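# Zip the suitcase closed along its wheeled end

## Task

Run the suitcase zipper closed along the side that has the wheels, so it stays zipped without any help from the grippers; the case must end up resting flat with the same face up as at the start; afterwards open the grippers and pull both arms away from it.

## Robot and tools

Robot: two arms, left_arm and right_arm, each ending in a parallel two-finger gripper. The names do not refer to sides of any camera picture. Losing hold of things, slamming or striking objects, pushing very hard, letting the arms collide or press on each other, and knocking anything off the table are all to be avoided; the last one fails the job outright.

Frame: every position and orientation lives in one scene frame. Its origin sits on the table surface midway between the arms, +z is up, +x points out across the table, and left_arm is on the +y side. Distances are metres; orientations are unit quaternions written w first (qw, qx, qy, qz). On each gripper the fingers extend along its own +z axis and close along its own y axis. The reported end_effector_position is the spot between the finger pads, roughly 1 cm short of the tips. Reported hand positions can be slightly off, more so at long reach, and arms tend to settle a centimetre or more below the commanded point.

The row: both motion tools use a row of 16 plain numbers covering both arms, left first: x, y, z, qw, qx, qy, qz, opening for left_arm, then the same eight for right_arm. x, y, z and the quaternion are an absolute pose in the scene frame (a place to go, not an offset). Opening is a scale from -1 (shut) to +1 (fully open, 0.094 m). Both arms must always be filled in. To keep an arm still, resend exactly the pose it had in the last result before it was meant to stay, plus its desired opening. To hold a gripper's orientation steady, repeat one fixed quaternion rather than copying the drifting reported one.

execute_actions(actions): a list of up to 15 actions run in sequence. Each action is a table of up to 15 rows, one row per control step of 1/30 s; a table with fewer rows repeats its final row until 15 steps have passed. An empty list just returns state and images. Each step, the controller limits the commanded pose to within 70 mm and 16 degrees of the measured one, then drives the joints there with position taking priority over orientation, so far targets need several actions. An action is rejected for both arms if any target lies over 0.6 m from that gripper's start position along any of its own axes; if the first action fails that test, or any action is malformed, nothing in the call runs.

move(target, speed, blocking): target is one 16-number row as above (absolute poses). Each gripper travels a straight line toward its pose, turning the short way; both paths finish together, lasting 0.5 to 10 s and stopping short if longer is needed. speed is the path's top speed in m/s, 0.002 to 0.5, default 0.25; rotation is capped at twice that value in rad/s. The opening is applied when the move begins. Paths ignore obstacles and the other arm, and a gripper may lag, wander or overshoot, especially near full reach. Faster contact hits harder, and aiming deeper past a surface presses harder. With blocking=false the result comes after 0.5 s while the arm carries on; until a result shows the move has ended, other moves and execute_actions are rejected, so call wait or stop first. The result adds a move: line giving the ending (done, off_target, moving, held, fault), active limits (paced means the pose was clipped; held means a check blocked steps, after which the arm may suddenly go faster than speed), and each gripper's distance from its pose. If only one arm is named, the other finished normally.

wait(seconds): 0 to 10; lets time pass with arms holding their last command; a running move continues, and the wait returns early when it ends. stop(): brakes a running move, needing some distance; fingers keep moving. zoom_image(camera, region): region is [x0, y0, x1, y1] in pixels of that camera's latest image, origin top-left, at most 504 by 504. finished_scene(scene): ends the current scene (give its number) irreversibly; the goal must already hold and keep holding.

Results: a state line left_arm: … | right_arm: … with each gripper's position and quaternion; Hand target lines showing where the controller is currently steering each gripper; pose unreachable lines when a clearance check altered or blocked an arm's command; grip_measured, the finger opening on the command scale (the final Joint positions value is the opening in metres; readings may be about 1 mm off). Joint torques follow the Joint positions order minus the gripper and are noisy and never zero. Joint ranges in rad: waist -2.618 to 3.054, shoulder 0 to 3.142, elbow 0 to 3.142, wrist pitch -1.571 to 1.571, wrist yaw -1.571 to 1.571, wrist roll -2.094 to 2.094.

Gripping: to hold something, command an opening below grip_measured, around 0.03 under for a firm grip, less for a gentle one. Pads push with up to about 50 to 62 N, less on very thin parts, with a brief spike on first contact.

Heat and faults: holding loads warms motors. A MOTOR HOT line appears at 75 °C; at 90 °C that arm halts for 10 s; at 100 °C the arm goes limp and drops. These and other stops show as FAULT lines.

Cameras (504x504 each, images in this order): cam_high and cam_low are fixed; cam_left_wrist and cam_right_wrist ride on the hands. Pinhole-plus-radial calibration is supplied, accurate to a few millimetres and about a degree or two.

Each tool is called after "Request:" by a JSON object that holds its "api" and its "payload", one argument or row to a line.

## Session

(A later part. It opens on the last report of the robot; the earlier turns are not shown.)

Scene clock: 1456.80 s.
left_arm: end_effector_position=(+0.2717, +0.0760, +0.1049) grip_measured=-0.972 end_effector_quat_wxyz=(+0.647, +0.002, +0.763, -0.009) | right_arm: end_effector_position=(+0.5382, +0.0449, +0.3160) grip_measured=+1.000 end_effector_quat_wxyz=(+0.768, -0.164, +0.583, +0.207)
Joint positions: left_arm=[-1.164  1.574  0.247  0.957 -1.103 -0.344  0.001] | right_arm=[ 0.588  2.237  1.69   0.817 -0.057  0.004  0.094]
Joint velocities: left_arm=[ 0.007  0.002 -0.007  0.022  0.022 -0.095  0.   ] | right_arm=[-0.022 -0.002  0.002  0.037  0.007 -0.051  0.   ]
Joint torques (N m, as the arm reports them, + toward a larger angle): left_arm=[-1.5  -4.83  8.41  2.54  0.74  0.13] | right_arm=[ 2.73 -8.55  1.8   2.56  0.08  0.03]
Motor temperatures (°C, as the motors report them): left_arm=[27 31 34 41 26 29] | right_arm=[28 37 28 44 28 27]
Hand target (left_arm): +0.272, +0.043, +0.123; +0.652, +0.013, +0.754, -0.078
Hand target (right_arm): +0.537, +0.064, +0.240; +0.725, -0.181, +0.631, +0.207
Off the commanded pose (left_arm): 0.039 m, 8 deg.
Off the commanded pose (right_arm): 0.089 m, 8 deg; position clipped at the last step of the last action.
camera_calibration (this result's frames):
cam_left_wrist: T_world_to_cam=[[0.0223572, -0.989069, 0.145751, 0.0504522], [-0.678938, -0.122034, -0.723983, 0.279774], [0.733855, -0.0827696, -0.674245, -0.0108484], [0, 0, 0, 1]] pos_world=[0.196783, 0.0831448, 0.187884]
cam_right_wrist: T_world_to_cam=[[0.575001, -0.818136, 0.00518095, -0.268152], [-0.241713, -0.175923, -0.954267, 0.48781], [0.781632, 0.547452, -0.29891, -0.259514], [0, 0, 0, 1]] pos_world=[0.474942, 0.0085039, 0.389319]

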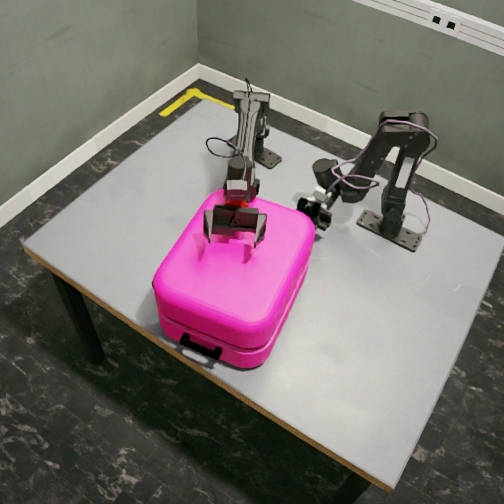

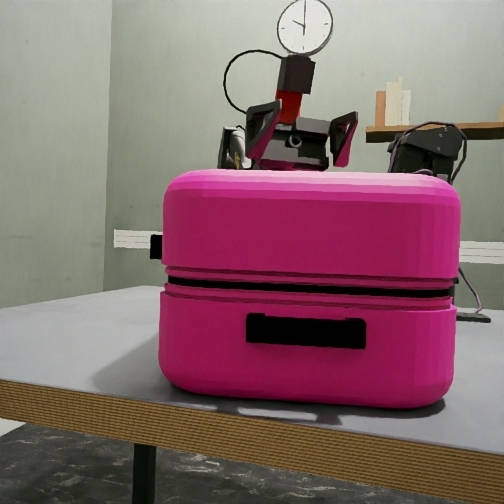

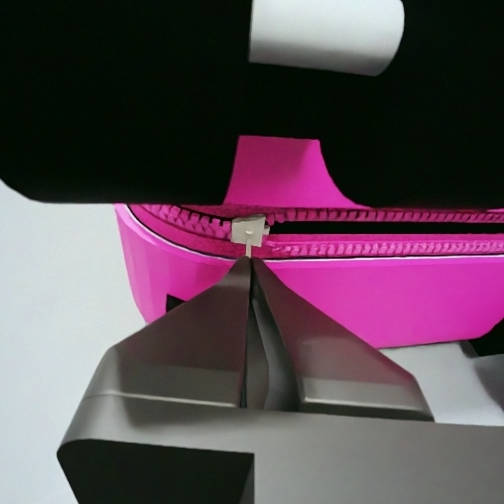

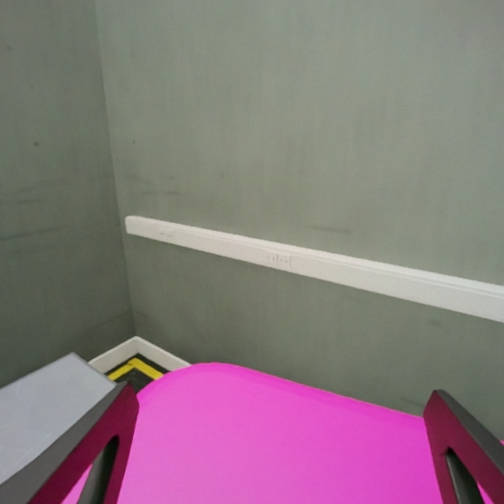

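Request:
{"api": "execute_actions", "payload": {
  "actions": [
    [[0.277,0.033,0.120,0.6512,0.0132,0.7546,-0.0800,-1,0.540,0.068,0.23,0.7255,-0.1808,0.6307,0.2080,1]],
    [[0.279,0.026,0.120,0.6512,0.0132,0.7546,-0.0800,-1,0.540,0.068,0.23,0.7255,-0.1808,0.6307,0.2080,1]]
  ]
}}

Scene clock: 1470.60 s.
left_arm: end_effector_position=(+0.2751, +0.0623, +0.1052) grip_measured=-0.972 end_effector_quat_wxyz=(+0.646, +0.007, +0.763, -0.013) | right_arm: end_effector_position=(+0.5382, +0.0449, +0.3160) grip_measured=+1.000 end_effector_quat_wxyz=(+0.768, -0.164, +0.583, +0.207)
Joint positions: left_arm=[-1.171  1.612  0.293  0.948 -1.096 -0.343  0.001] | right_arm=[ 0.588  2.237  1.69   0.817 -0.057  0.004  0.094]
Joint velocities: left_arm=[-0.007 -0.017  0.002  0.007 -0.007  0.037  0.001] | right_arm=[-0.002 -0.002 -0.017  0.066  0.007 -0.081  0.   ]
Joint torques (N m, as the arm reports them, + toward a larger angle): left_arm=[-1.41 -4.08  9.13  2.55  0.56  0.09] | right_arm=[ 2.73 -8.56  1.81  2.57  0.07  0.03]
Motor temperatures (°C, as the motors report them): left_arm=[27 31 35 42 27 29] | right_arm=[28 37 28 44 28 27]
Hand target (left_arm): +0.276, +0.029, +0.123; +0.651, +0.014, +0.755, -0.079
Hand target (right_arm): +0.537, +0.064, +0.240; +0.725, -0.181, +0.631, +0.207
Off the commanded pose (left_arm): 0.039 m, 8 deg.
Off the commanded pose (right_arm): 0.089 m, 8 deg; position clipped at the last step of the last action.
camera_calibration (this result's frames):
cam_left_wrist: T_world_to_cam=[[0.00990035, -0.989236, 0.145996, 0.0402357], [-0.682209, -0.113429, -0.722305, 0.280848], [0.73109, -0.0924487, -0.675988, -0.0127832], [0, 0, 0, 1]] pos_world=[0.200544, 0.070477, 0.188342]
cam_right_wrist: T_world_to_cam=[[0.575001, -0.818136, 0.00518095, -0.268152], [-0.241713, -0.175923, -0.954267, 0.48781], [0.781632, 0.547452, -0.29891, -0.259514], [0, 0, 0, 1]] pos_world=[0.474942, 0.0085039, 0.389319]

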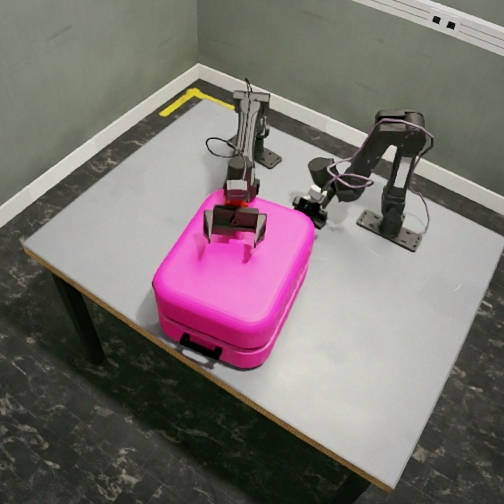

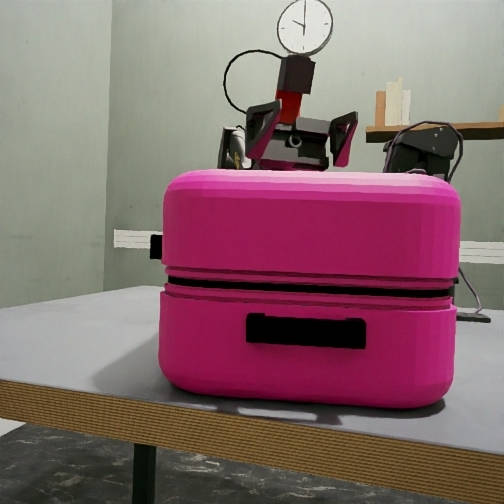

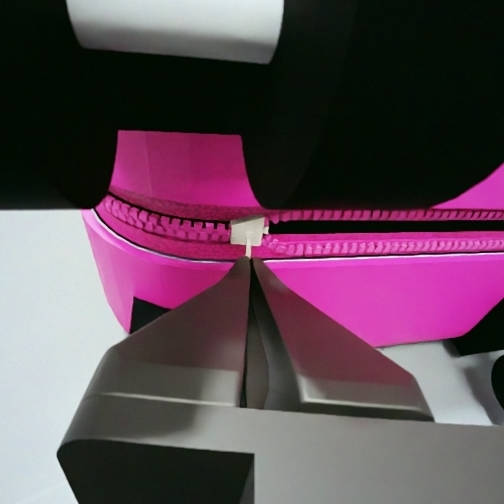

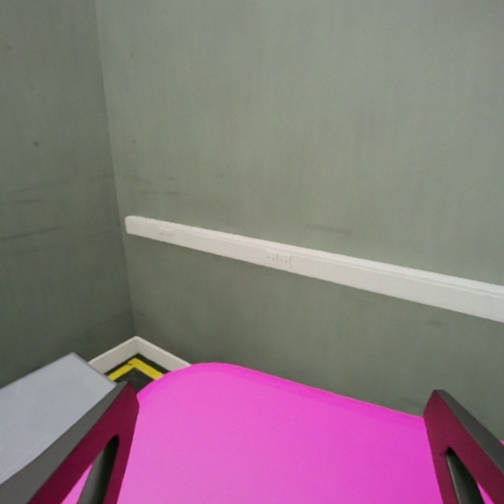

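Request:
{"api": "execute_actions", "payload": {
  "actions": [
    [[0.2804,0.019,0.120,0.6512,0.0132,0.7546,-0.0800,-1,0.540,0.068,0.23,0.7255,-0.1808,0.6307,0.2080,1]],
    [[0.2817,0.012,0.120,0.6512,0.0132,0.7546,-0.0800,-1,0.540,0.068,0.23,0.7255,-0.1808,0.6307,0.2080,1]],
    [[0.2831,0.005,0.120,0.6512,0.0132,0.7546,-0.0800,-1,0.540,0.068,0.23,0.7255,-0.1808,0.6307,0.2080,1]],
    [[0.2844,-0.002,0.120,0.6512,0.0132,0.7546,-0.0800,-1,0.540,0.068,0.23,0.7255,-0.1808,0.6307,0.2080,1]]
  ]
}}

Scene clock: 1480.83 s.
left_arm: end_effector_position=(+0.2813, +0.0305, +0.1054) grip_measured=-0.972 end_effector_quat_wxyz=(+0.647, +0.015, +0.763, -0.019) | right_arm: end_effector_position=(+0.5383, +0.0448, +0.3160) grip_measured=+1.000 end_effector_quat_wxyz=(+0.768, -0.164, +0.583, +0.207)
Joint positions: left_arm=[-1.195  1.707  0.406  0.93  -1.103 -0.343  0.001] | right_arm=[ 0.588  2.237  1.69   0.817 -0.056  0.004  0.094]
Joint velocities: left_arm=[-0.002  0.012  0.002  0.022 -0.066  0.022 -0.   ] | right_arm=[-0.022 -0.007 -0.002  0.007 -0.037 -0.066  0.   ]
Joint torques (N m, as the arm reports them, + toward a larger angle): left_arm=[-1.18 -5.21  9.32  2.47  0.48  0.01] | right_arm=[ 2.72 -8.55  1.81  2.56  0.07  0.03]
Motor temperatures (°C, as the motors report them): left_arm=[27 30 36 42 27 29] | right_arm=[28 37 28 44 28 27]
Hand target (left_arm): +0.282, +0.000, +0.122; +0.651, +0.014, +0.754, -0.079
Hand target (right_arm): +0.537, +0.064, +0.240; +0.725, -0.181, +0.631, +0.207
Off the commanded pose (left_arm): 0.036 m, 7 deg.
Off the commanded pose (right_arm): 0.089 m, 8 deg; position clipped at the last step of the last action.
camera_calibration (this result's frames):
cam_left_wrist: T_world_to_cam=[[-0.00818809, -0.989436, 0.144737, 0.0138776], [-0.682678, -0.100231, -0.723812, 0.281531], [0.730673, -0.104735, -0.674646, -0.0197583], [0, 0, 0, 1]] pos_world=[0.206746, 0.0398798, 0.188437]
cam_right_wrist: T_world_to_cam=[[0.5747, -0.818348, 0.00508013, -0.268017], [-0.241823, -0.175748, -0.954272, 0.487862], [0.781819, 0.547192, -0.298898, -0.259602], [0, 0, 0, 1]] pos_world=[0.474967, 0.00846201, 0.38932]

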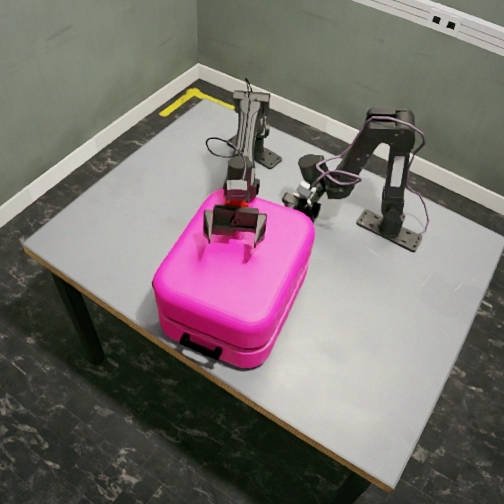

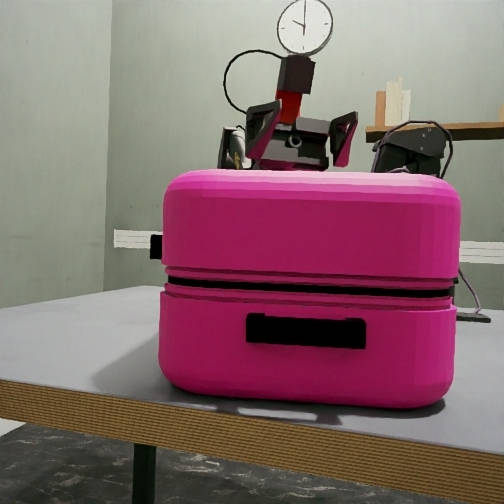

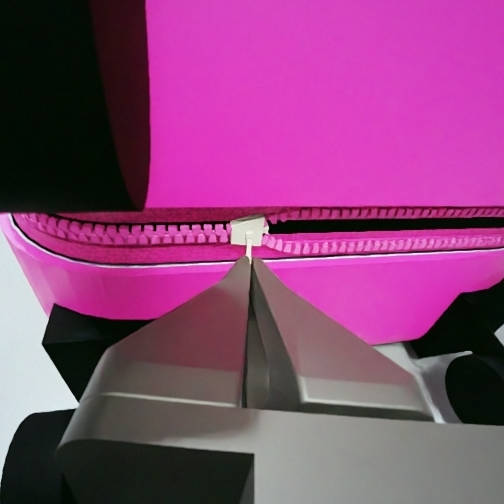

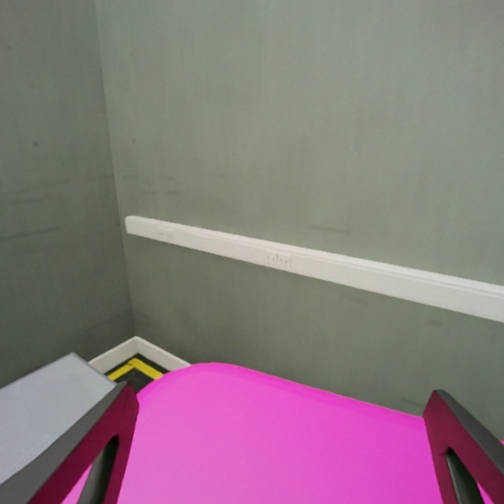

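Request:
{"api": "execute_actions", "payload": {
  "actions": [
    [[0.2860,-0.010,0.120,0.6512,0.0132,0.7546,-0.0800,-1,0.540,0.068,0.23,0.7255,-0.1808,0.6307,0.2080,1]],
    [[0.2875,-0.018,0.120,0.6512,0.0132,0.7546,-0.0800,-1,0.540,0.068,0.23,0.7255,-0.1808,0.6307,0.2080,1]],
    [[0.2891,-0.026,0.120,0.6512,0.0132,0.7546,-0.0800,-1,0.540,0.068,0.23,0.7255,-0.1808,0.6307,0.2080,1]],
    [[0.2906,-0.034,0.120,0.6512,0.0132,0.7546,-0.0800,-1,0.540,0.068,0.23,0.7255,-0.1808,0.6307,0.2080,1]],
    [[0.2922,-0.042,0.120,0.6512,0.0132,0.7546,-0.0800,-1,0.540,0.068,0.23,0.7255,-0.1808,0.6307,0.2080,1]]
  ]
}}

Scene clock: 1496.33 s.
left_arm: end_effector_position=(+0.2897, -0.0121, +0.1057) grip_measured=-0.972 end_effector_quat_wxyz=(+0.648, +0.017, +0.761, -0.023) | right_arm: end_effector_position=(+0.5383, +0.0448, +0.3160) grip_measured=+1.000 end_effector_quat_wxyz=(+0.768, -0.164, +0.583, +0.207)
Joint positions: left_arm=[-1.223  1.826  0.572  0.88  -1.121 -0.353  0.001] | right_arm=[ 0.588  2.237  1.69   0.817 -0.056  0.004  0.094]
Joint velocities: left_arm=[ 0.027 -0.002 -0.017 -0.051 -0.095 -0.022 -0.   ] | right_arm=[-0.012  0.017  0.002 -0.022 -0.007  0.051  0.   ]
Joint torques (N m, as the arm reports them, + toward a larger angle): left_arm=[-0.88 -6.72  9.36  2.42  0.38 -0.02] | right_arm=[ 2.72 -8.57  1.81  2.57  0.07  0.03]
Motor temperatures (°C, as the motors report them): left_arm=[27 31 36 42 27 29] | right_arm=[28 37 28 44 28 27]
Hand target (left_arm): +0.290, -0.040, +0.122; +0.651, +0.014, +0.754, -0.079
Hand target (right_arm): +0.537, +0.064, +0.240; +0.725, -0.181, +0.631, +0.207
Off the commanded pose (left_arm): 0.033 m, 7 deg.
Off the commanded pose (right_arm): 0.089 m, 8 deg; position clipped at the last step of the last action.
camera_calibration (this result's frames):
cam_left_wrist: T_world_to_cam=[[-0.0182829, -0.988858, 0.147738, -0.0256546], [-0.680706, -0.0959178, -0.72625, 0.282885], [0.732328, -0.113844, -0.671368, -0.0310555], [0, 0, 0, 1]] pos_world=[0.214836, -0.0017705, 0.188386]
cam_right_wrist: T_world_to_cam=[[0.5747, -0.818348, 0.00508013, -0.268017], [-0.241823, -0.175748, -0.954272, 0.487862], [0.781819, 0.547192, -0.298898, -0.259602], [0, 0, 0, 1]] pos_world=[0.474967, 0.00846201, 0.38932]

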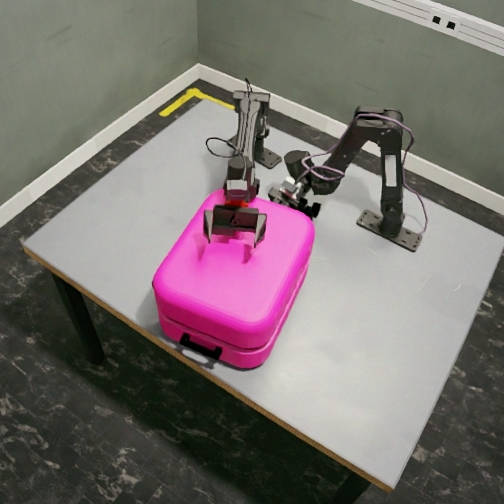

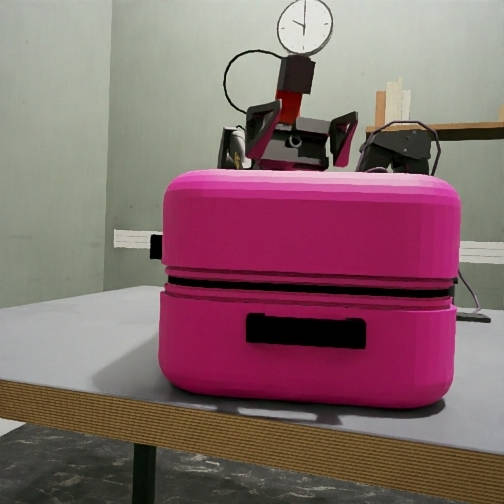

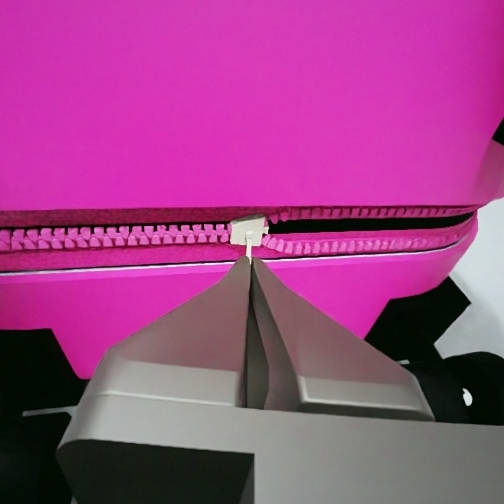

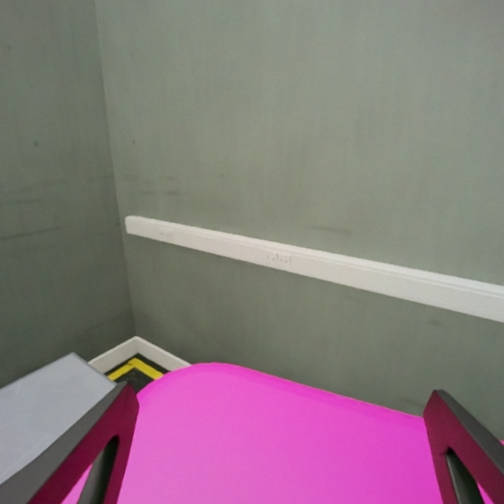

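Request:
{"api": "execute_actions", "payload": {
  "actions": [
    [[0.2937,-0.050,0.120,0.6512,0.0132,0.7546,-0.0800,-1,0.540,0.068,0.23,0.7255,-0.1808,0.6307,0.2080,1]],
    [[0.2953,-0.058,0.120,0.6512,0.0132,0.7546,-0.0800,-1,0.540,0.068,0.23,0.7255,-0.1808,0.6307,0.2080,1]],
    [[0.2968,-0.066,0.120,0.6512,0.0132,0.7546,-0.0800,-1,0.540,0.068,0.23,0.7255,-0.1808,0.6307,0.2080,1]],
    [[0.2984,-0.074,0.120,0.6512,0.0132,0.7546,-0.0800,-1,0.540,0.068,0.23,0.7255,-0.1808,0.6307,0.2080,1]],
    [[0.2999,-0.082,0.120,0.6512,0.0132,0.7546,-0.0800,-1,0.540,0.068,0.23,0.7255,-0.1808,0.6307,0.2080,1]]
  ]
}}

Scene clock: 1513.53 s.
left_arm: end_effector_position=(+0.2977, -0.0541, +0.1065) grip_measured=-0.972 end_effector_quat_wxyz=(+0.650, +0.017, +0.759, -0.026) | right_arm: end_effector_position=(+0.5383, +0.0448, +0.3160) grip_measured=+1.000 end_effector_quat_wxyz=(+0.768, -0.164, +0.583, +0.207)
Joint positions: left_arm=[-1.245  1.937  0.747  0.813 -1.139 -0.363  0.001] | right_arm=[ 0.588  2.237  1.69   0.817 -0.056  0.004  0.094]
Joint velocities: left_arm=[-0.012  0.012 -0.012  0.007 -0.007  0.007  0.   ] | right_arm=[-0.002  0.027 -0.017 -0.081  0.081  0.037  0.   ]
Joint torques (N m, as the arm reports them, + toward a larger angle): left_arm=[-0.58 -7.92  9.58  2.3   0.41 -0.04] | right_arm=[ 2.73 -8.58  1.82  2.56  0.07  0.03]
Motor temperatures (°C, as the motors report them): left_arm=[27 31 37 42 26 29] | right_arm=[28 37 28 44 28 27]
Hand target (left_arm): +0.298, -0.080, +0.122; +0.652, +0.014, +0.754, -0.079
Hand target (right_arm): +0.537, +0.064, +0.240; +0.725, -0.181, +0.631, +0.207
Off the commanded pose (left_arm): 0.031 m, 6 deg.
Off the commanded pose (right_arm): 0.089 m, 8 deg; position clipped at the last step of the last action.
camera_calibration (this result's frames):
cam_left_wrist: T_world_to_cam=[[-0.0228529, -0.987973, 0.152929, -0.06621], [-0.677594, -0.0971672, -0.728989, 0.284177], [0.735081, -0.120283, -0.667224, -0.0428106], [0, 0, 0, 1]] pos_world=[0.222513, -0.0429504, 0.188723]
cam_right_wrist: T_world_to_cam=[[0.5747, -0.818348, 0.00508013, -0.268017], [-0.241823, -0.175748, -0.954272, 0.487862], [0.781819, 0.547192, -0.298898, -0.259602], [0, 0, 0, 1]] pos_world=[0.474967, 0.00846201, 0.38932]

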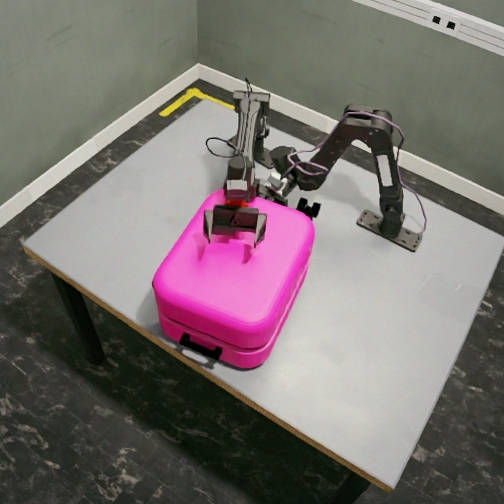

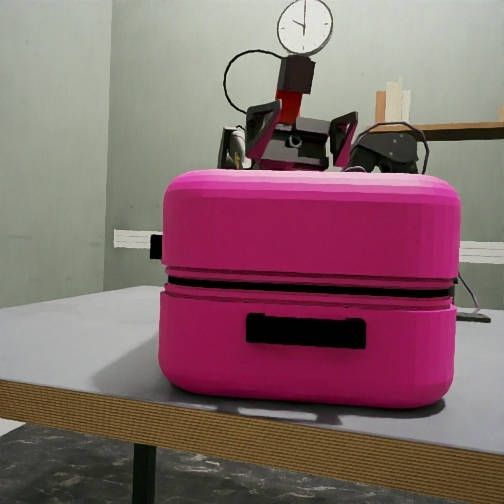

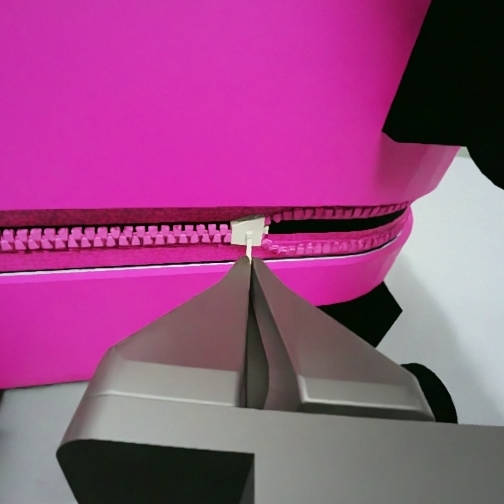

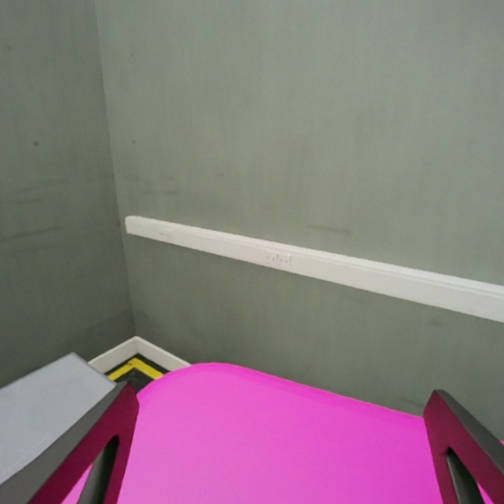

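Request:
{"api": "execute_actions", "payload": {
  "actions": [
    [[0.3015,-0.090,0.120,0.6601,0.0,0.7490,-0.0578,-1,0.540,0.068,0.23,0.7255,-0.1808,0.6307,0.2080,1]],
    [[0.3030,-0.097,0.121,0.6679,-0.0195,0.7428,-0.0408,-1,0.540,0.068,0.23,0.7255,-0.1808,0.6307,0.2080,1]],
    [[0.3044,-0.104,0.121,0.6752,-0.0386,0.7363,-0.0236,-1,0.540,0.068,0.23,0.7255,-0.1808,0.6307,0.2080,1]],
    [[0.3058,-0.111,0.121,0.6820,-0.0574,0.7291,-0.0060,-1,0.540,0.068,0.23,0.7255,-0.1808,0.6307,0.2080,1]]
  ]
}}

Scene clock: 1577.43 s.
left_arm: end_effector_position=(+0.3045, -0.0883, +0.1061) grip_measured=-0.972 end_effector_quat_wxyz=(+0.680, -0.046, +0.730, +0.042) | right_arm: end_effector_position=(+0.5383, +0.0447, +0.3160) grip_measured=+1.000 end_effector_quat_wxyz=(+0.768, -0.164, +0.583, +0.207)
Joint positions: left_arm=[-1.288  2.155  1.04   0.729 -1.381 -0.382  0.001] | right_arm=[ 0.588  2.237  1.69   0.817 -0.056  0.004  0.094]
Joint velocities: left_arm=[ 0.002 -0.002 -0.002 -0.037  0.007 -0.022 -0.001] | right_arm=[ 0.022  0.002 -0.017 -0.11   0.022  0.007  0.   ]
Joint torques (N m, as the arm reports them, + toward a larger angle): left_arm=[ -0.88 -10.63   9.42   2.09   0.2    0.02] | right_arm=[ 2.72 -8.58  1.81  2.56  0.07  0.04]
Motor temperatures (°C, as the motors report them): left_arm=[27 33 38 42 26 28] | right_arm=[28 37 28 44 28 27]
Hand target (left_arm): +0.305, -0.109, +0.122; +0.682, -0.057, +0.729, -0.006
Hand target (right_arm): +0.537, +0.064, +0.240; +0.725, -0.181, +0.631, +0.207
Off the commanded pose (left_arm): 0.027 m, 6 deg.
Off the commanded pose (right_arm): 0.089 m, 8 deg; position clipped at the last step of the last action.
camera_calibration (this result's frames):
cam_left_wrist: T_world_to_cam=[[0.147097, -0.979135, 0.140204, -0.149424], [-0.586672, -0.200487, -0.784615, 0.254287], [0.796353, 0.0331604, -0.603922, -0.0640284], [0, 0, 0, 1]] pos_world=[0.222152, -0.0932018, 0.181799]
cam_right_wrist: T_world_to_cam=[[0.5744, -0.81856, 0.00497931, -0.267881], [-0.241932, -0.175573, -0.954276, 0.487913], [0.782006, 0.546931, -0.298885, -0.25969], [0, 0, 0, 1]] pos_world=[0.474992, 0.00842011, 0.389321]

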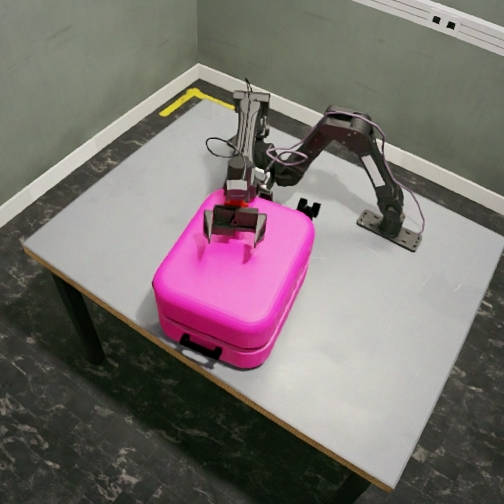

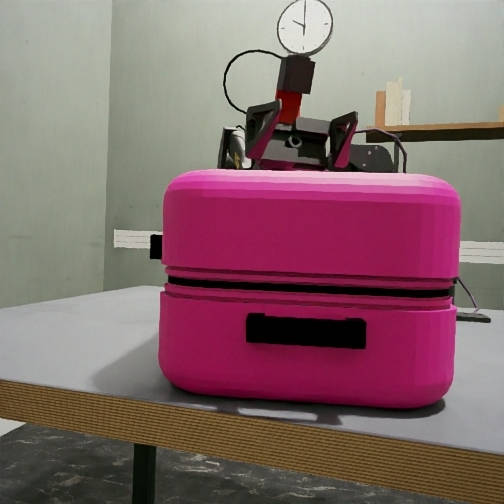

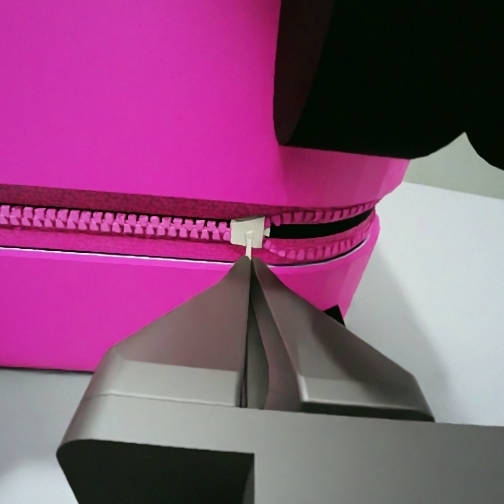

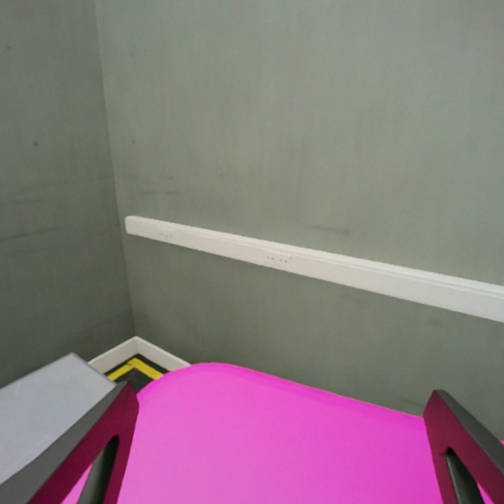

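Request:
{"api": "execute_actions", "payload": {
  "actions": [
    [[0.308,-0.119,0.121,0.6820,-0.0574,0.7291,-0.0060,-1,0.540,0.068,0.23,0.7255,-0.1808,0.6307,0.2080,1]],
    [[0.311,-0.125,0.121,0.6820,-0.0574,0.7291,-0.0060,-1,0.540,0.068,0.23,0.7255,-0.1808,0.6307,0.2080,1]],
    [[0.315,-0.131,0.121,0.6820,-0.0574,0.7291,-0.0060,-1,0.540,0.068,0.23,0.7255,-0.1808,0.6307,0.2080,1]]
  ]
}}

Scene clock: 1597.23 s.
left_arm: end_effector_position=(+0.3092, -0.1047, +0.1062) grip_measured=-0.972 end_effector_quat_wxyz=(+0.684, -0.055, +0.726, +0.048) | right_arm: end_effector_position=(+0.5383, +0.0447, +0.3160) grip_measured=+1.000 end_effector_quat_wxyz=(+0.768, -0.164, +0.583, +0.207)
Joint positions: left_arm=[-1.29   2.214  1.14   0.691 -1.407 -0.383  0.001] | right_arm=[ 0.588  2.237  1.69   0.817 -0.056  0.004  0.094]
Joint velocities: left_arm=[-0.007 -0.002 -0.002 -0.051 -0.11  -0.007  0.001] | right_arm=[ 0.012 -0.002  0.002  0.066 -0.007  0.066  0.   ]
Joint torques (N m, as the arm reports them, + toward a larger angle): left_arm=[ -0.06 -11.38  10.04   2.09   0.46   0.08] | right_arm=[ 2.71 -8.56  1.81  2.57  0.07  0.04]
Motor temperatures (°C, as the motors report them): left_arm=[27 35 38 41 26 28] | right_arm=[28 37 28 45 28 27]
Hand target (left_arm): +0.313, -0.129, +0.123; +0.683, -0.057, +0.728, -0.006
Hand target (right_arm): +0.537, +0.064, +0.240; +0.725, -0.181, +0.631, +0.207
Off the commanded pose (left_arm): 0.031 m, 6 deg.
Off the commanded pose (right_arm): 0.089 m, 8 deg; position clipped at the last step of the last action.
camera_calibration (this result's frames):
cam_left_wrist: T_world_to_cam=[[0.166563, -0.975498, 0.143738, -0.172201], [-0.573895, -0.214447, -0.790352, 0.249017], [0.801811, 0.0491529, -0.595553, -0.0680638], [0, 0, 0, 1]] pos_world=[0.226166, -0.111235, 0.181027]
cam_right_wrist: T_world_to_cam=[[0.5744, -0.81856, 0.00497931, -0.267881], [-0.241932, -0.175573, -0.954276, 0.487913], [0.782006, 0.546931, -0.298885, -0.25969], [0, 0, 0, 1]] pos_world=[0.474992, 0.00842011, 0.389321]

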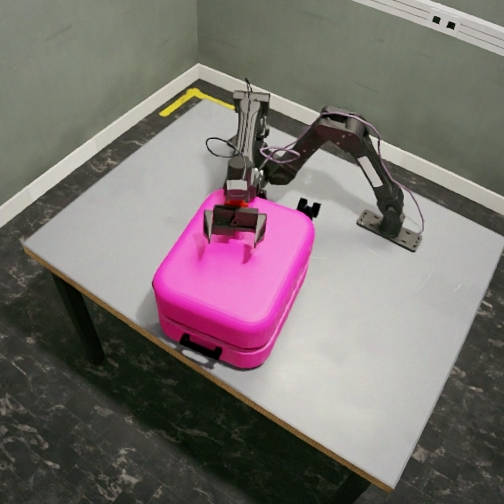

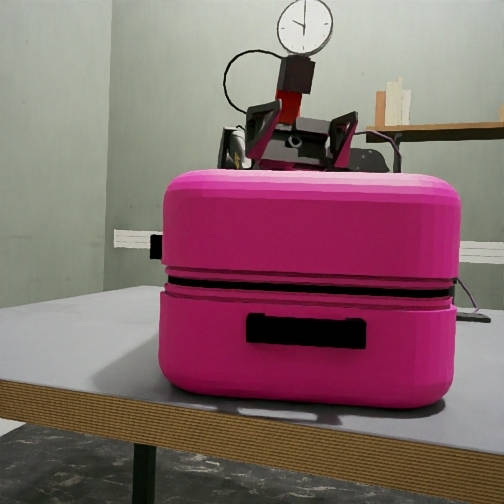

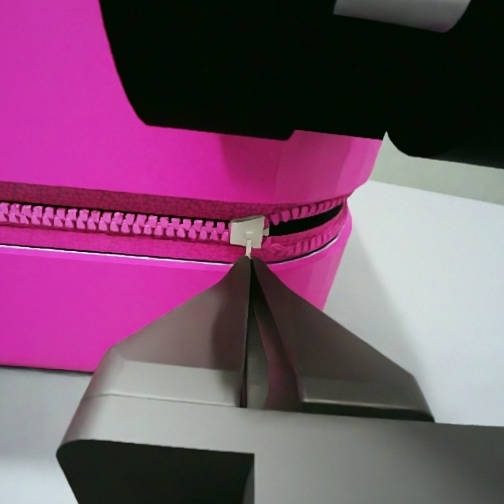

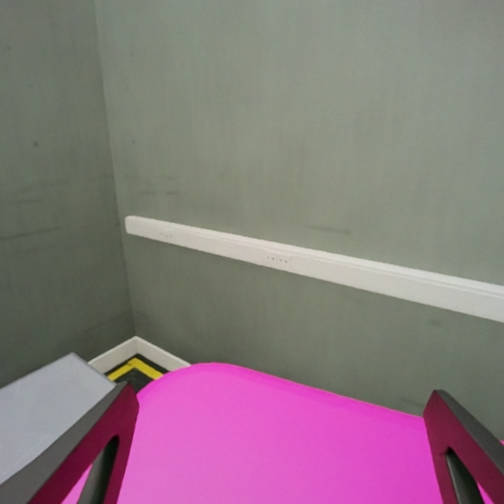

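Request:
{"api": "execute_actions", "payload": {
  "actions": [
    [[0.322,-0.133,0.121,0.6820,-0.0574,0.7291,-0.0060,-1,0.540,0.068,0.23,0.7255,-0.1808,0.6307,0.2080,1]],
    [[0.328,-0.136,0.121,0.6820,-0.0574,0.7291,-0.0060,-1,0.540,0.068,0.23,0.7255,-0.1808,0.6307,0.2080,1]]
  ]
}}

Scene clock: 1602.07 s.
left_arm: end_effector_position=(+0.3152, -0.1183, +0.1068) grip_measured=-0.972 end_effector_quat_wxyz=(+0.682, -0.047, +0.729, +0.038) | right_arm: end_effector_position=(+0.5383, +0.0447, +0.3160) grip_measured=+1.000 end_effector_quat_wxyz=(+0.768, -0.164, +0.583, +0.207)
Joint positions: left_arm=[-1.284  2.238  1.189  0.69  -1.375 -0.36   0.001] | right_arm=[ 0.588  2.237  1.69   0.817 -0.056  0.004  0.094]
Joint velocities: left_arm=[-0.002 -0.007 -0.007  0.022 -0.037  0.022 -0.001] | right_arm=[ 0.002  0.002  0.012  0.007  0.051 -0.037  0.   ]
Joint torques (N m, as the arm reports them, + toward a larger angle): left_arm=[  1.44 -11.27   9.82   2.25   0.42   0.13] | right_arm=[ 2.72 -8.57  1.81  2.57  0.07  0.03]
Motor temperatures (°C, as the motors report them): left_arm=[27 36 38 41 26 29] | right_arm=[28 37 28 45 28 27]
Hand target (left_arm): +0.327, -0.134, +0.123; +0.683, -0.057, +0.728, -0.006
Hand target (right_arm): +0.537, +0.064, +0.240; +0.725, -0.181, +0.631, +0.207
Off the commanded pose (left_arm): 0.026 m, 5 deg.
Off the commanded pose (right_arm): 0.089 m, 8 deg; position clipped at the last step of the last action.
camera_calibration (this result's frames):
cam_left_wrist: T_world_to_cam=[[0.142561, -0.978853, 0.146708, -0.179687], [-0.584759, -0.202882, -0.785427, 0.254331], [0.798582, 0.0261824, -0.601316, -0.0728784], [0, 0, 0, 1]] pos_world=[0.232538, -0.12238, 0.182297]
cam_right_wrist: T_world_to_cam=[[0.5744, -0.81856, 0.00497931, -0.267881], [-0.241932, -0.175573, -0.954276, 0.487913], [0.782006, 0.546931, -0.298885, -0.25969], [0, 0, 0, 1]] pos_world=[0.474992, 0.00842011, 0.389321]

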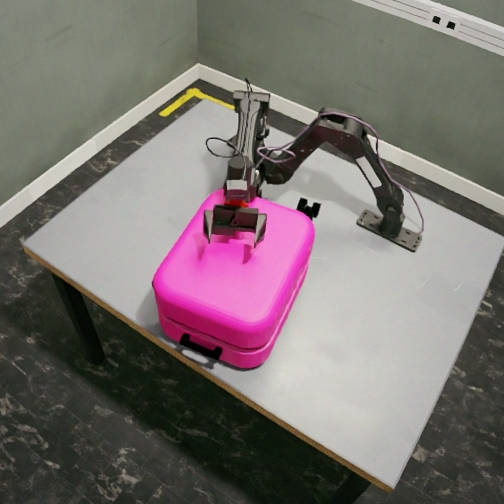

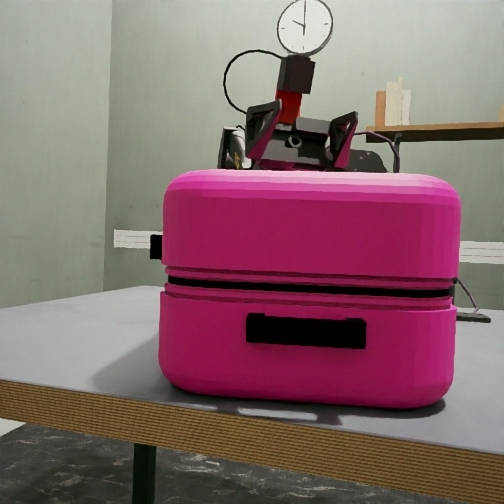

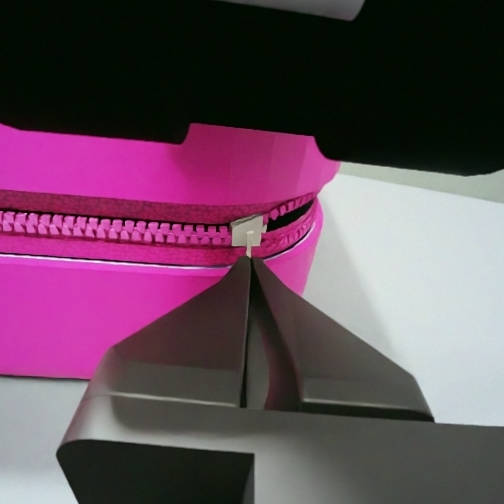

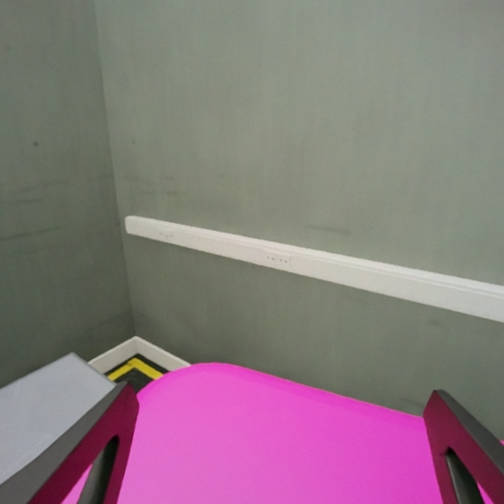

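Request:
{"api": "execute_actions", "payload": {
  "actions": [
    [[0.3335,-0.142,0.121,0.6820,-0.0574,0.7291,-0.0060,-1,0.540,0.068,0.23,0.7255,-0.1808,0.6307,0.2080,1]],
    [[0.339,-0.146,0.121,0.6820,-0.0574,0.7291,-0.0060,-1,0.540,0.068,0.23,0.7255,-0.1808,0.6307,0.2080,1]]
  ]
}}

Scene clock: 1606.97 s.
left_arm: end_effector_position=(+0.3254, -0.1311, +0.1073) grip_measured=-0.972 end_effector_quat_wxyz=(+0.681, -0.048, +0.730, +0.031) | right_arm: end_effector_position=(+0.5383, +0.0447, +0.3160) grip_measured=+1.000 end_effector_quat_wxyz=(+0.768, -0.164, +0.583, +0.207)
Joint positions: left_arm=[-1.27   2.277  1.258  0.69  -1.354 -0.342  0.001] | right_arm=[ 0.588  2.237  1.69   0.817 -0.056  0.004  0.094]
Joint velocities: left_arm=[ 0.007  0.002 -0.002 -0.007  0.007 -0.051 -0.001] | right_arm=[-0.002 -0.002 -0.022  0.022 -0.022 -0.037  0.   ]
Joint torques (N m, as the arm reports them, + toward a larger angle): left_arm=[  1.66 -11.92   9.67   2.15   0.4    0.14] | right_arm=[ 2.72 -8.57  1.82  2.56  0.06  0.03]
Motor temperatures (°C, as the motors report them): left_arm=[27 36 38 41 26 29] | right_arm=[28 37 28 45 28 27]
Hand target (left_arm): +0.338, -0.144, +0.123; +0.683, -0.057, +0.728, -0.006
Hand target (right_arm): +0.537, +0.064, +0.240; +0.725, -0.181, +0.631, +0.207
Off the commanded pose (left_arm): 0.024 m, 4 deg.
Off the commanded pose (right_arm): 0.089 m, 8 deg; position clipped at the last step of the last action.
camera_calibration (this result's frames):
cam_left_wrist: T_world_to_cam=[[0.136101, -0.977885, 0.158797, -0.192859], [-0.585814, -0.208701, -0.783113, 0.257403], [0.798936, 0.0135563, -0.601264, -0.0821933], [0, 0, 0, 1]] pos_world=[0.242706, -0.133759, 0.182781]
cam_right_wrist: T_world_to_cam=[[0.5744, -0.81856, 0.00497931, -0.267881], [-0.241932, -0.175573, -0.954276, 0.487913], [0.782006, 0.546931, -0.298885, -0.25969], [0, 0, 0, 1]] pos_world=[0.474992, 0.00842011, 0.389321]

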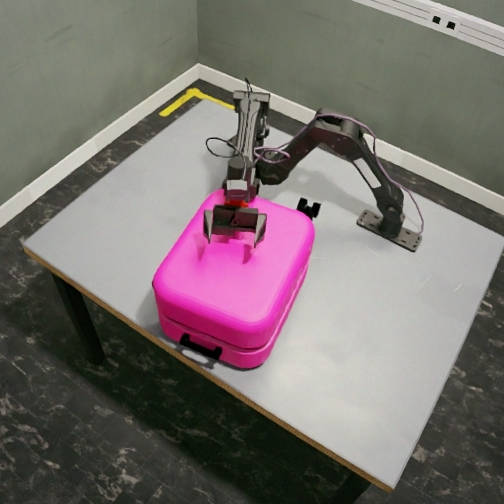

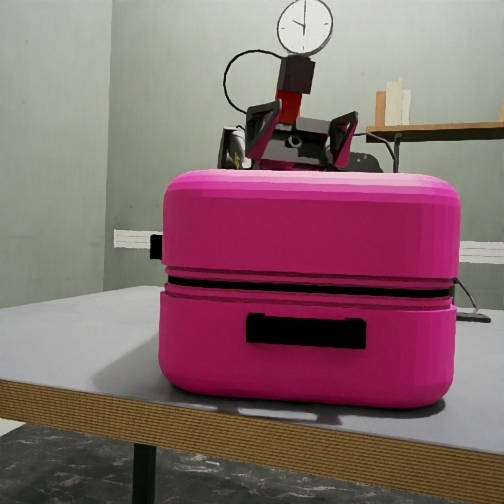

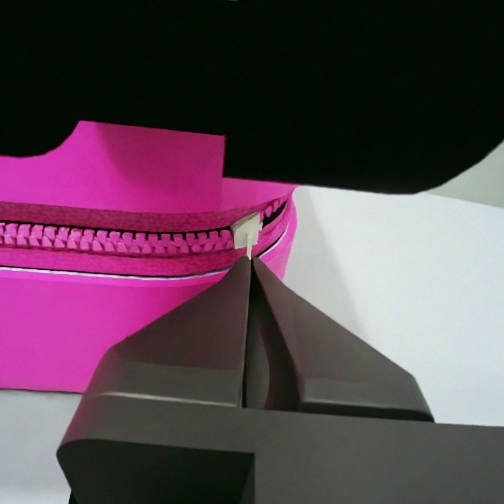

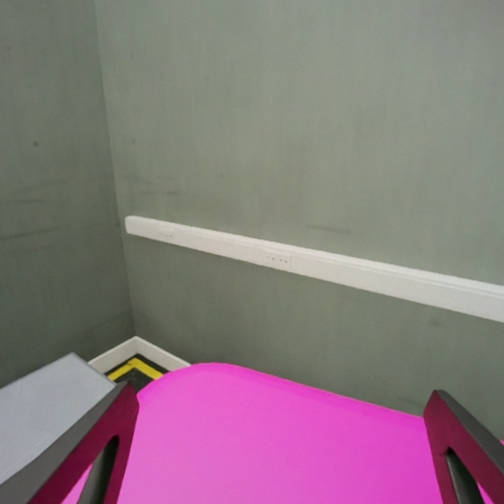

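Request:
{"api": "execute_actions", "payload": {
  "actions": [
    [[0.345,-0.150,0.121,0.6820,-0.0574,0.7291,-0.0060,-1,0.540,0.068,0.23,0.7255,-0.1808,0.6307,0.2080,1]]
  ]
}}

Scene clock: 1617.93 s.
left_arm: end_effector_position=(+0.3315, -0.1364, +0.1076) grip_measured=-0.972 end_effector_quat_wxyz=(+0.681, -0.049, +0.730, +0.028) | right_arm: end_effector_position=(+0.5383, +0.0447, +0.3160) grip_measured=+1.000 end_effector_quat_wxyz=(+0.768, -0.164, +0.583, +0.207)
Joint positions: left_arm=[-1.26   2.295  1.29   0.69  -1.342 -0.333  0.001] | right_arm=[ 0.588  2.237  1.69   0.817 -0.056  0.004  0.094]
Joint velocities: left_arm=[ 0.012  0.012 -0.012  0.037 -0.007 -0.022  0.   ] | right_arm=[ 0.002 -0.002  0.002  0.007  0.007 -0.022  0.   ]
Joint torques (N m, as the arm reports them, + toward a larger angle): left_arm=[  1.72 -11.84   9.7    2.14   0.34   0.13] | right_arm=[ 2.71 -8.58  1.8   2.57  0.06  0.03]
Motor temperatures (°C, as the motors report them): left_arm=[27 37 38 41 26 29] | right_arm=[28 37 28 45 28 27]
Hand target (left_arm): +0.344, -0.148, +0.122; +0.683, -0.057, +0.728, -0.006
Hand target (right_arm): +0.537, +0.064, +0.240; +0.725, -0.181, +0.631, +0.207
Off the commanded pose (left_arm): 0.023 m, 4 deg.
Off the commanded pose (right_arm): 0.089 m, 8 deg; position clipped at the last step of the last action.
camera_calibration (this result's frames):
cam_left_wrist: T_world_to_cam=[[0.133528, -0.977288, 0.164554, -0.198539], [-0.586494, -0.211768, -0.78178, 0.259709], [0.798871, 0.00787961, -0.60145, -0.0875397], [0, 0, 0, 1]] pos_world=[0.248761, -0.138342, 0.183055]
cam_right_wrist: T_world_to_cam=[[0.5744, -0.81856, 0.00497931, -0.267881], [-0.241932, -0.175573, -0.954276, 0.487913], [0.782006, 0.546931, -0.298885, -0.25969], [0, 0, 0, 1]] pos_world=[0.474992, 0.00842011, 0.389321]

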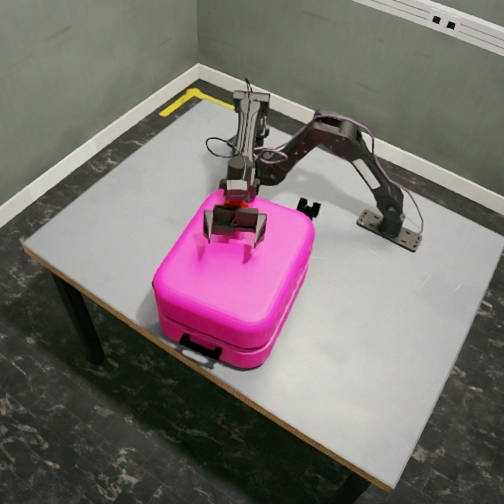

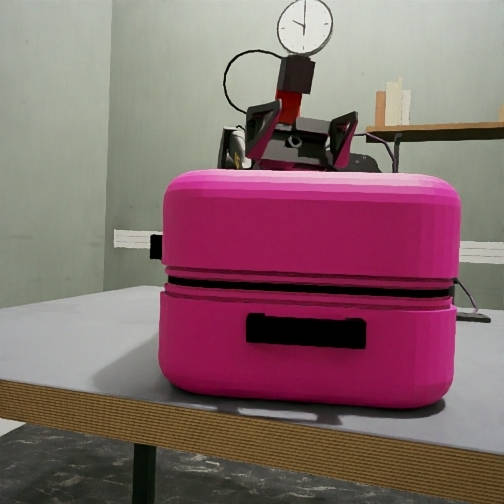

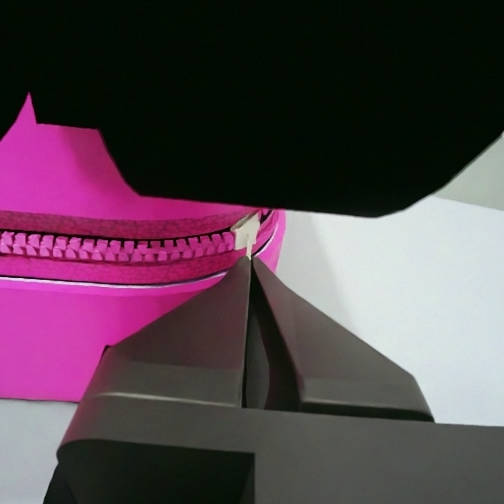

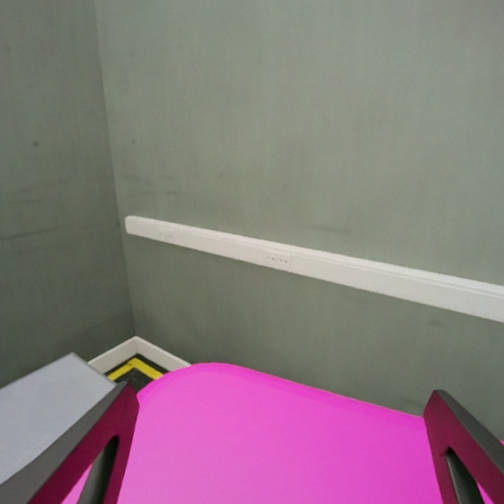

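Request:
{"api": "execute_actions", "payload": {
  "actions": [
    [[0.351,-0.154,0.121,0.6880,-0.0758,0.7214,0.0240,-1,0.540,0.068,0.23,0.7255,-0.1808,0.6307,0.2080,1]]
  ]
}}

Scene clock: 1623.10 s.
left_arm: end_effector_position=(+0.3388, -0.1423, +0.1082) grip_measured=-0.972 end_effector_quat_wxyz=(+0.688, -0.077, +0.720, +0.044) | right_arm: end_effector_position=(+0.5383, +0.0447, +0.3160) grip_measured=+1.000 end_effector_quat_wxyz=(+0.768, -0.164, +0.583, +0.207)
Joint positions: left_arm=[-1.254  2.357  1.388  0.678 -1.401 -0.329  0.001] | right_arm=[ 0.588  2.237  1.69   0.817 -0.056  0.004  0.094]
Joint velocities: left_arm=[-0.012 -0.007 -0.007  0.051 -0.066 -0.037 -0.001] | right_arm=[ 0.012 -0.027  0.002 -0.007 -0.007  0.007  0.   ]
Joint torques (N m, as the arm reports them, + toward a larger angle): left_arm=[  1.4  -12.6    9.94   1.81   0.3    0.25] | right_arm=[ 2.72 -8.58  1.82  2.56  0.07  0.04]
Motor temperatures (°C, as the motors report them): left_arm=[27 37 38 41 26 29] | right_arm=[28 37 28 45 28 27]
Hand target (left_arm): +0.350, -0.152, +0.122; +0.688, -0.076, +0.721, +0.024
Hand target (right_arm): +0.537, +0.064, +0.240; +0.725, -0.181, +0.631, +0.207
Off the commanded pose (left_arm): 0.021 m, 2 deg.
Off the commanded pose (right_arm): 0.089 m, 8 deg; position clipped at the last step of the last action.
camera_calibration (this result's frames):
cam_left_wrist: T_world_to_cam=[[0.189678, -0.965168, 0.180204, -0.224376], [-0.553511, -0.256704, -0.792293, 0.24682], [0.810955, 0.0505359, -0.582922, -0.0930262], [0, 0, 0, 1]] pos_world=[0.254617, -0.148499, 0.18176]
cam_right_wrist: T_world_to_cam=[[0.574099, -0.818771, 0.00487848, -0.267746], [-0.242041, -0.175398, -0.954281, 0.487965], [0.782194, 0.546671, -0.298872, -0.259778], [0, 0, 0, 1]] pos_world=[0.475016, 0.0083782, 0.389321]

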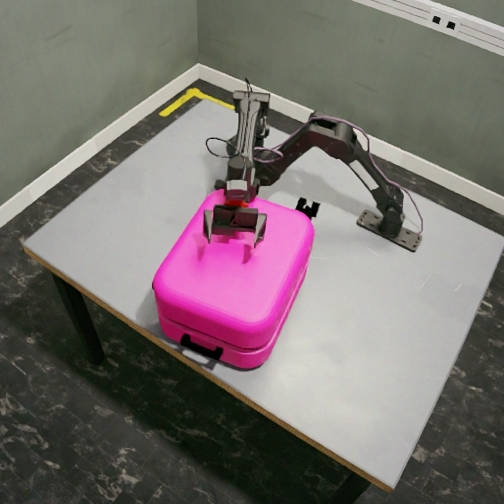

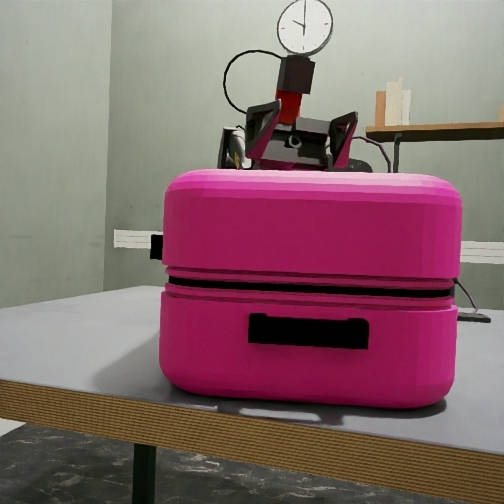

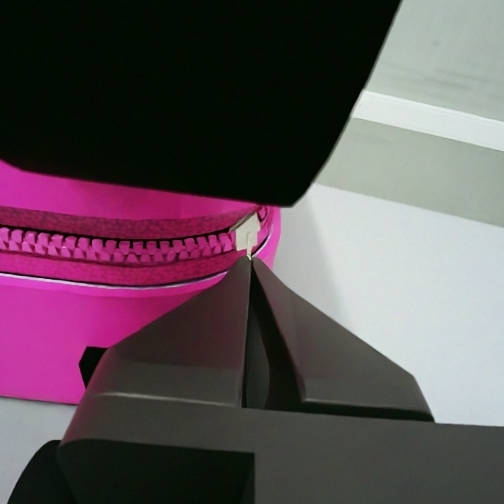

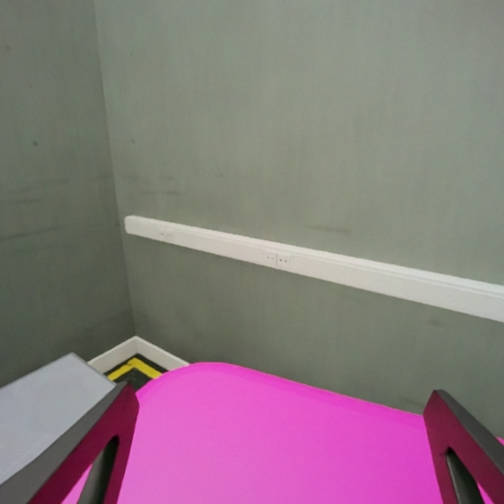

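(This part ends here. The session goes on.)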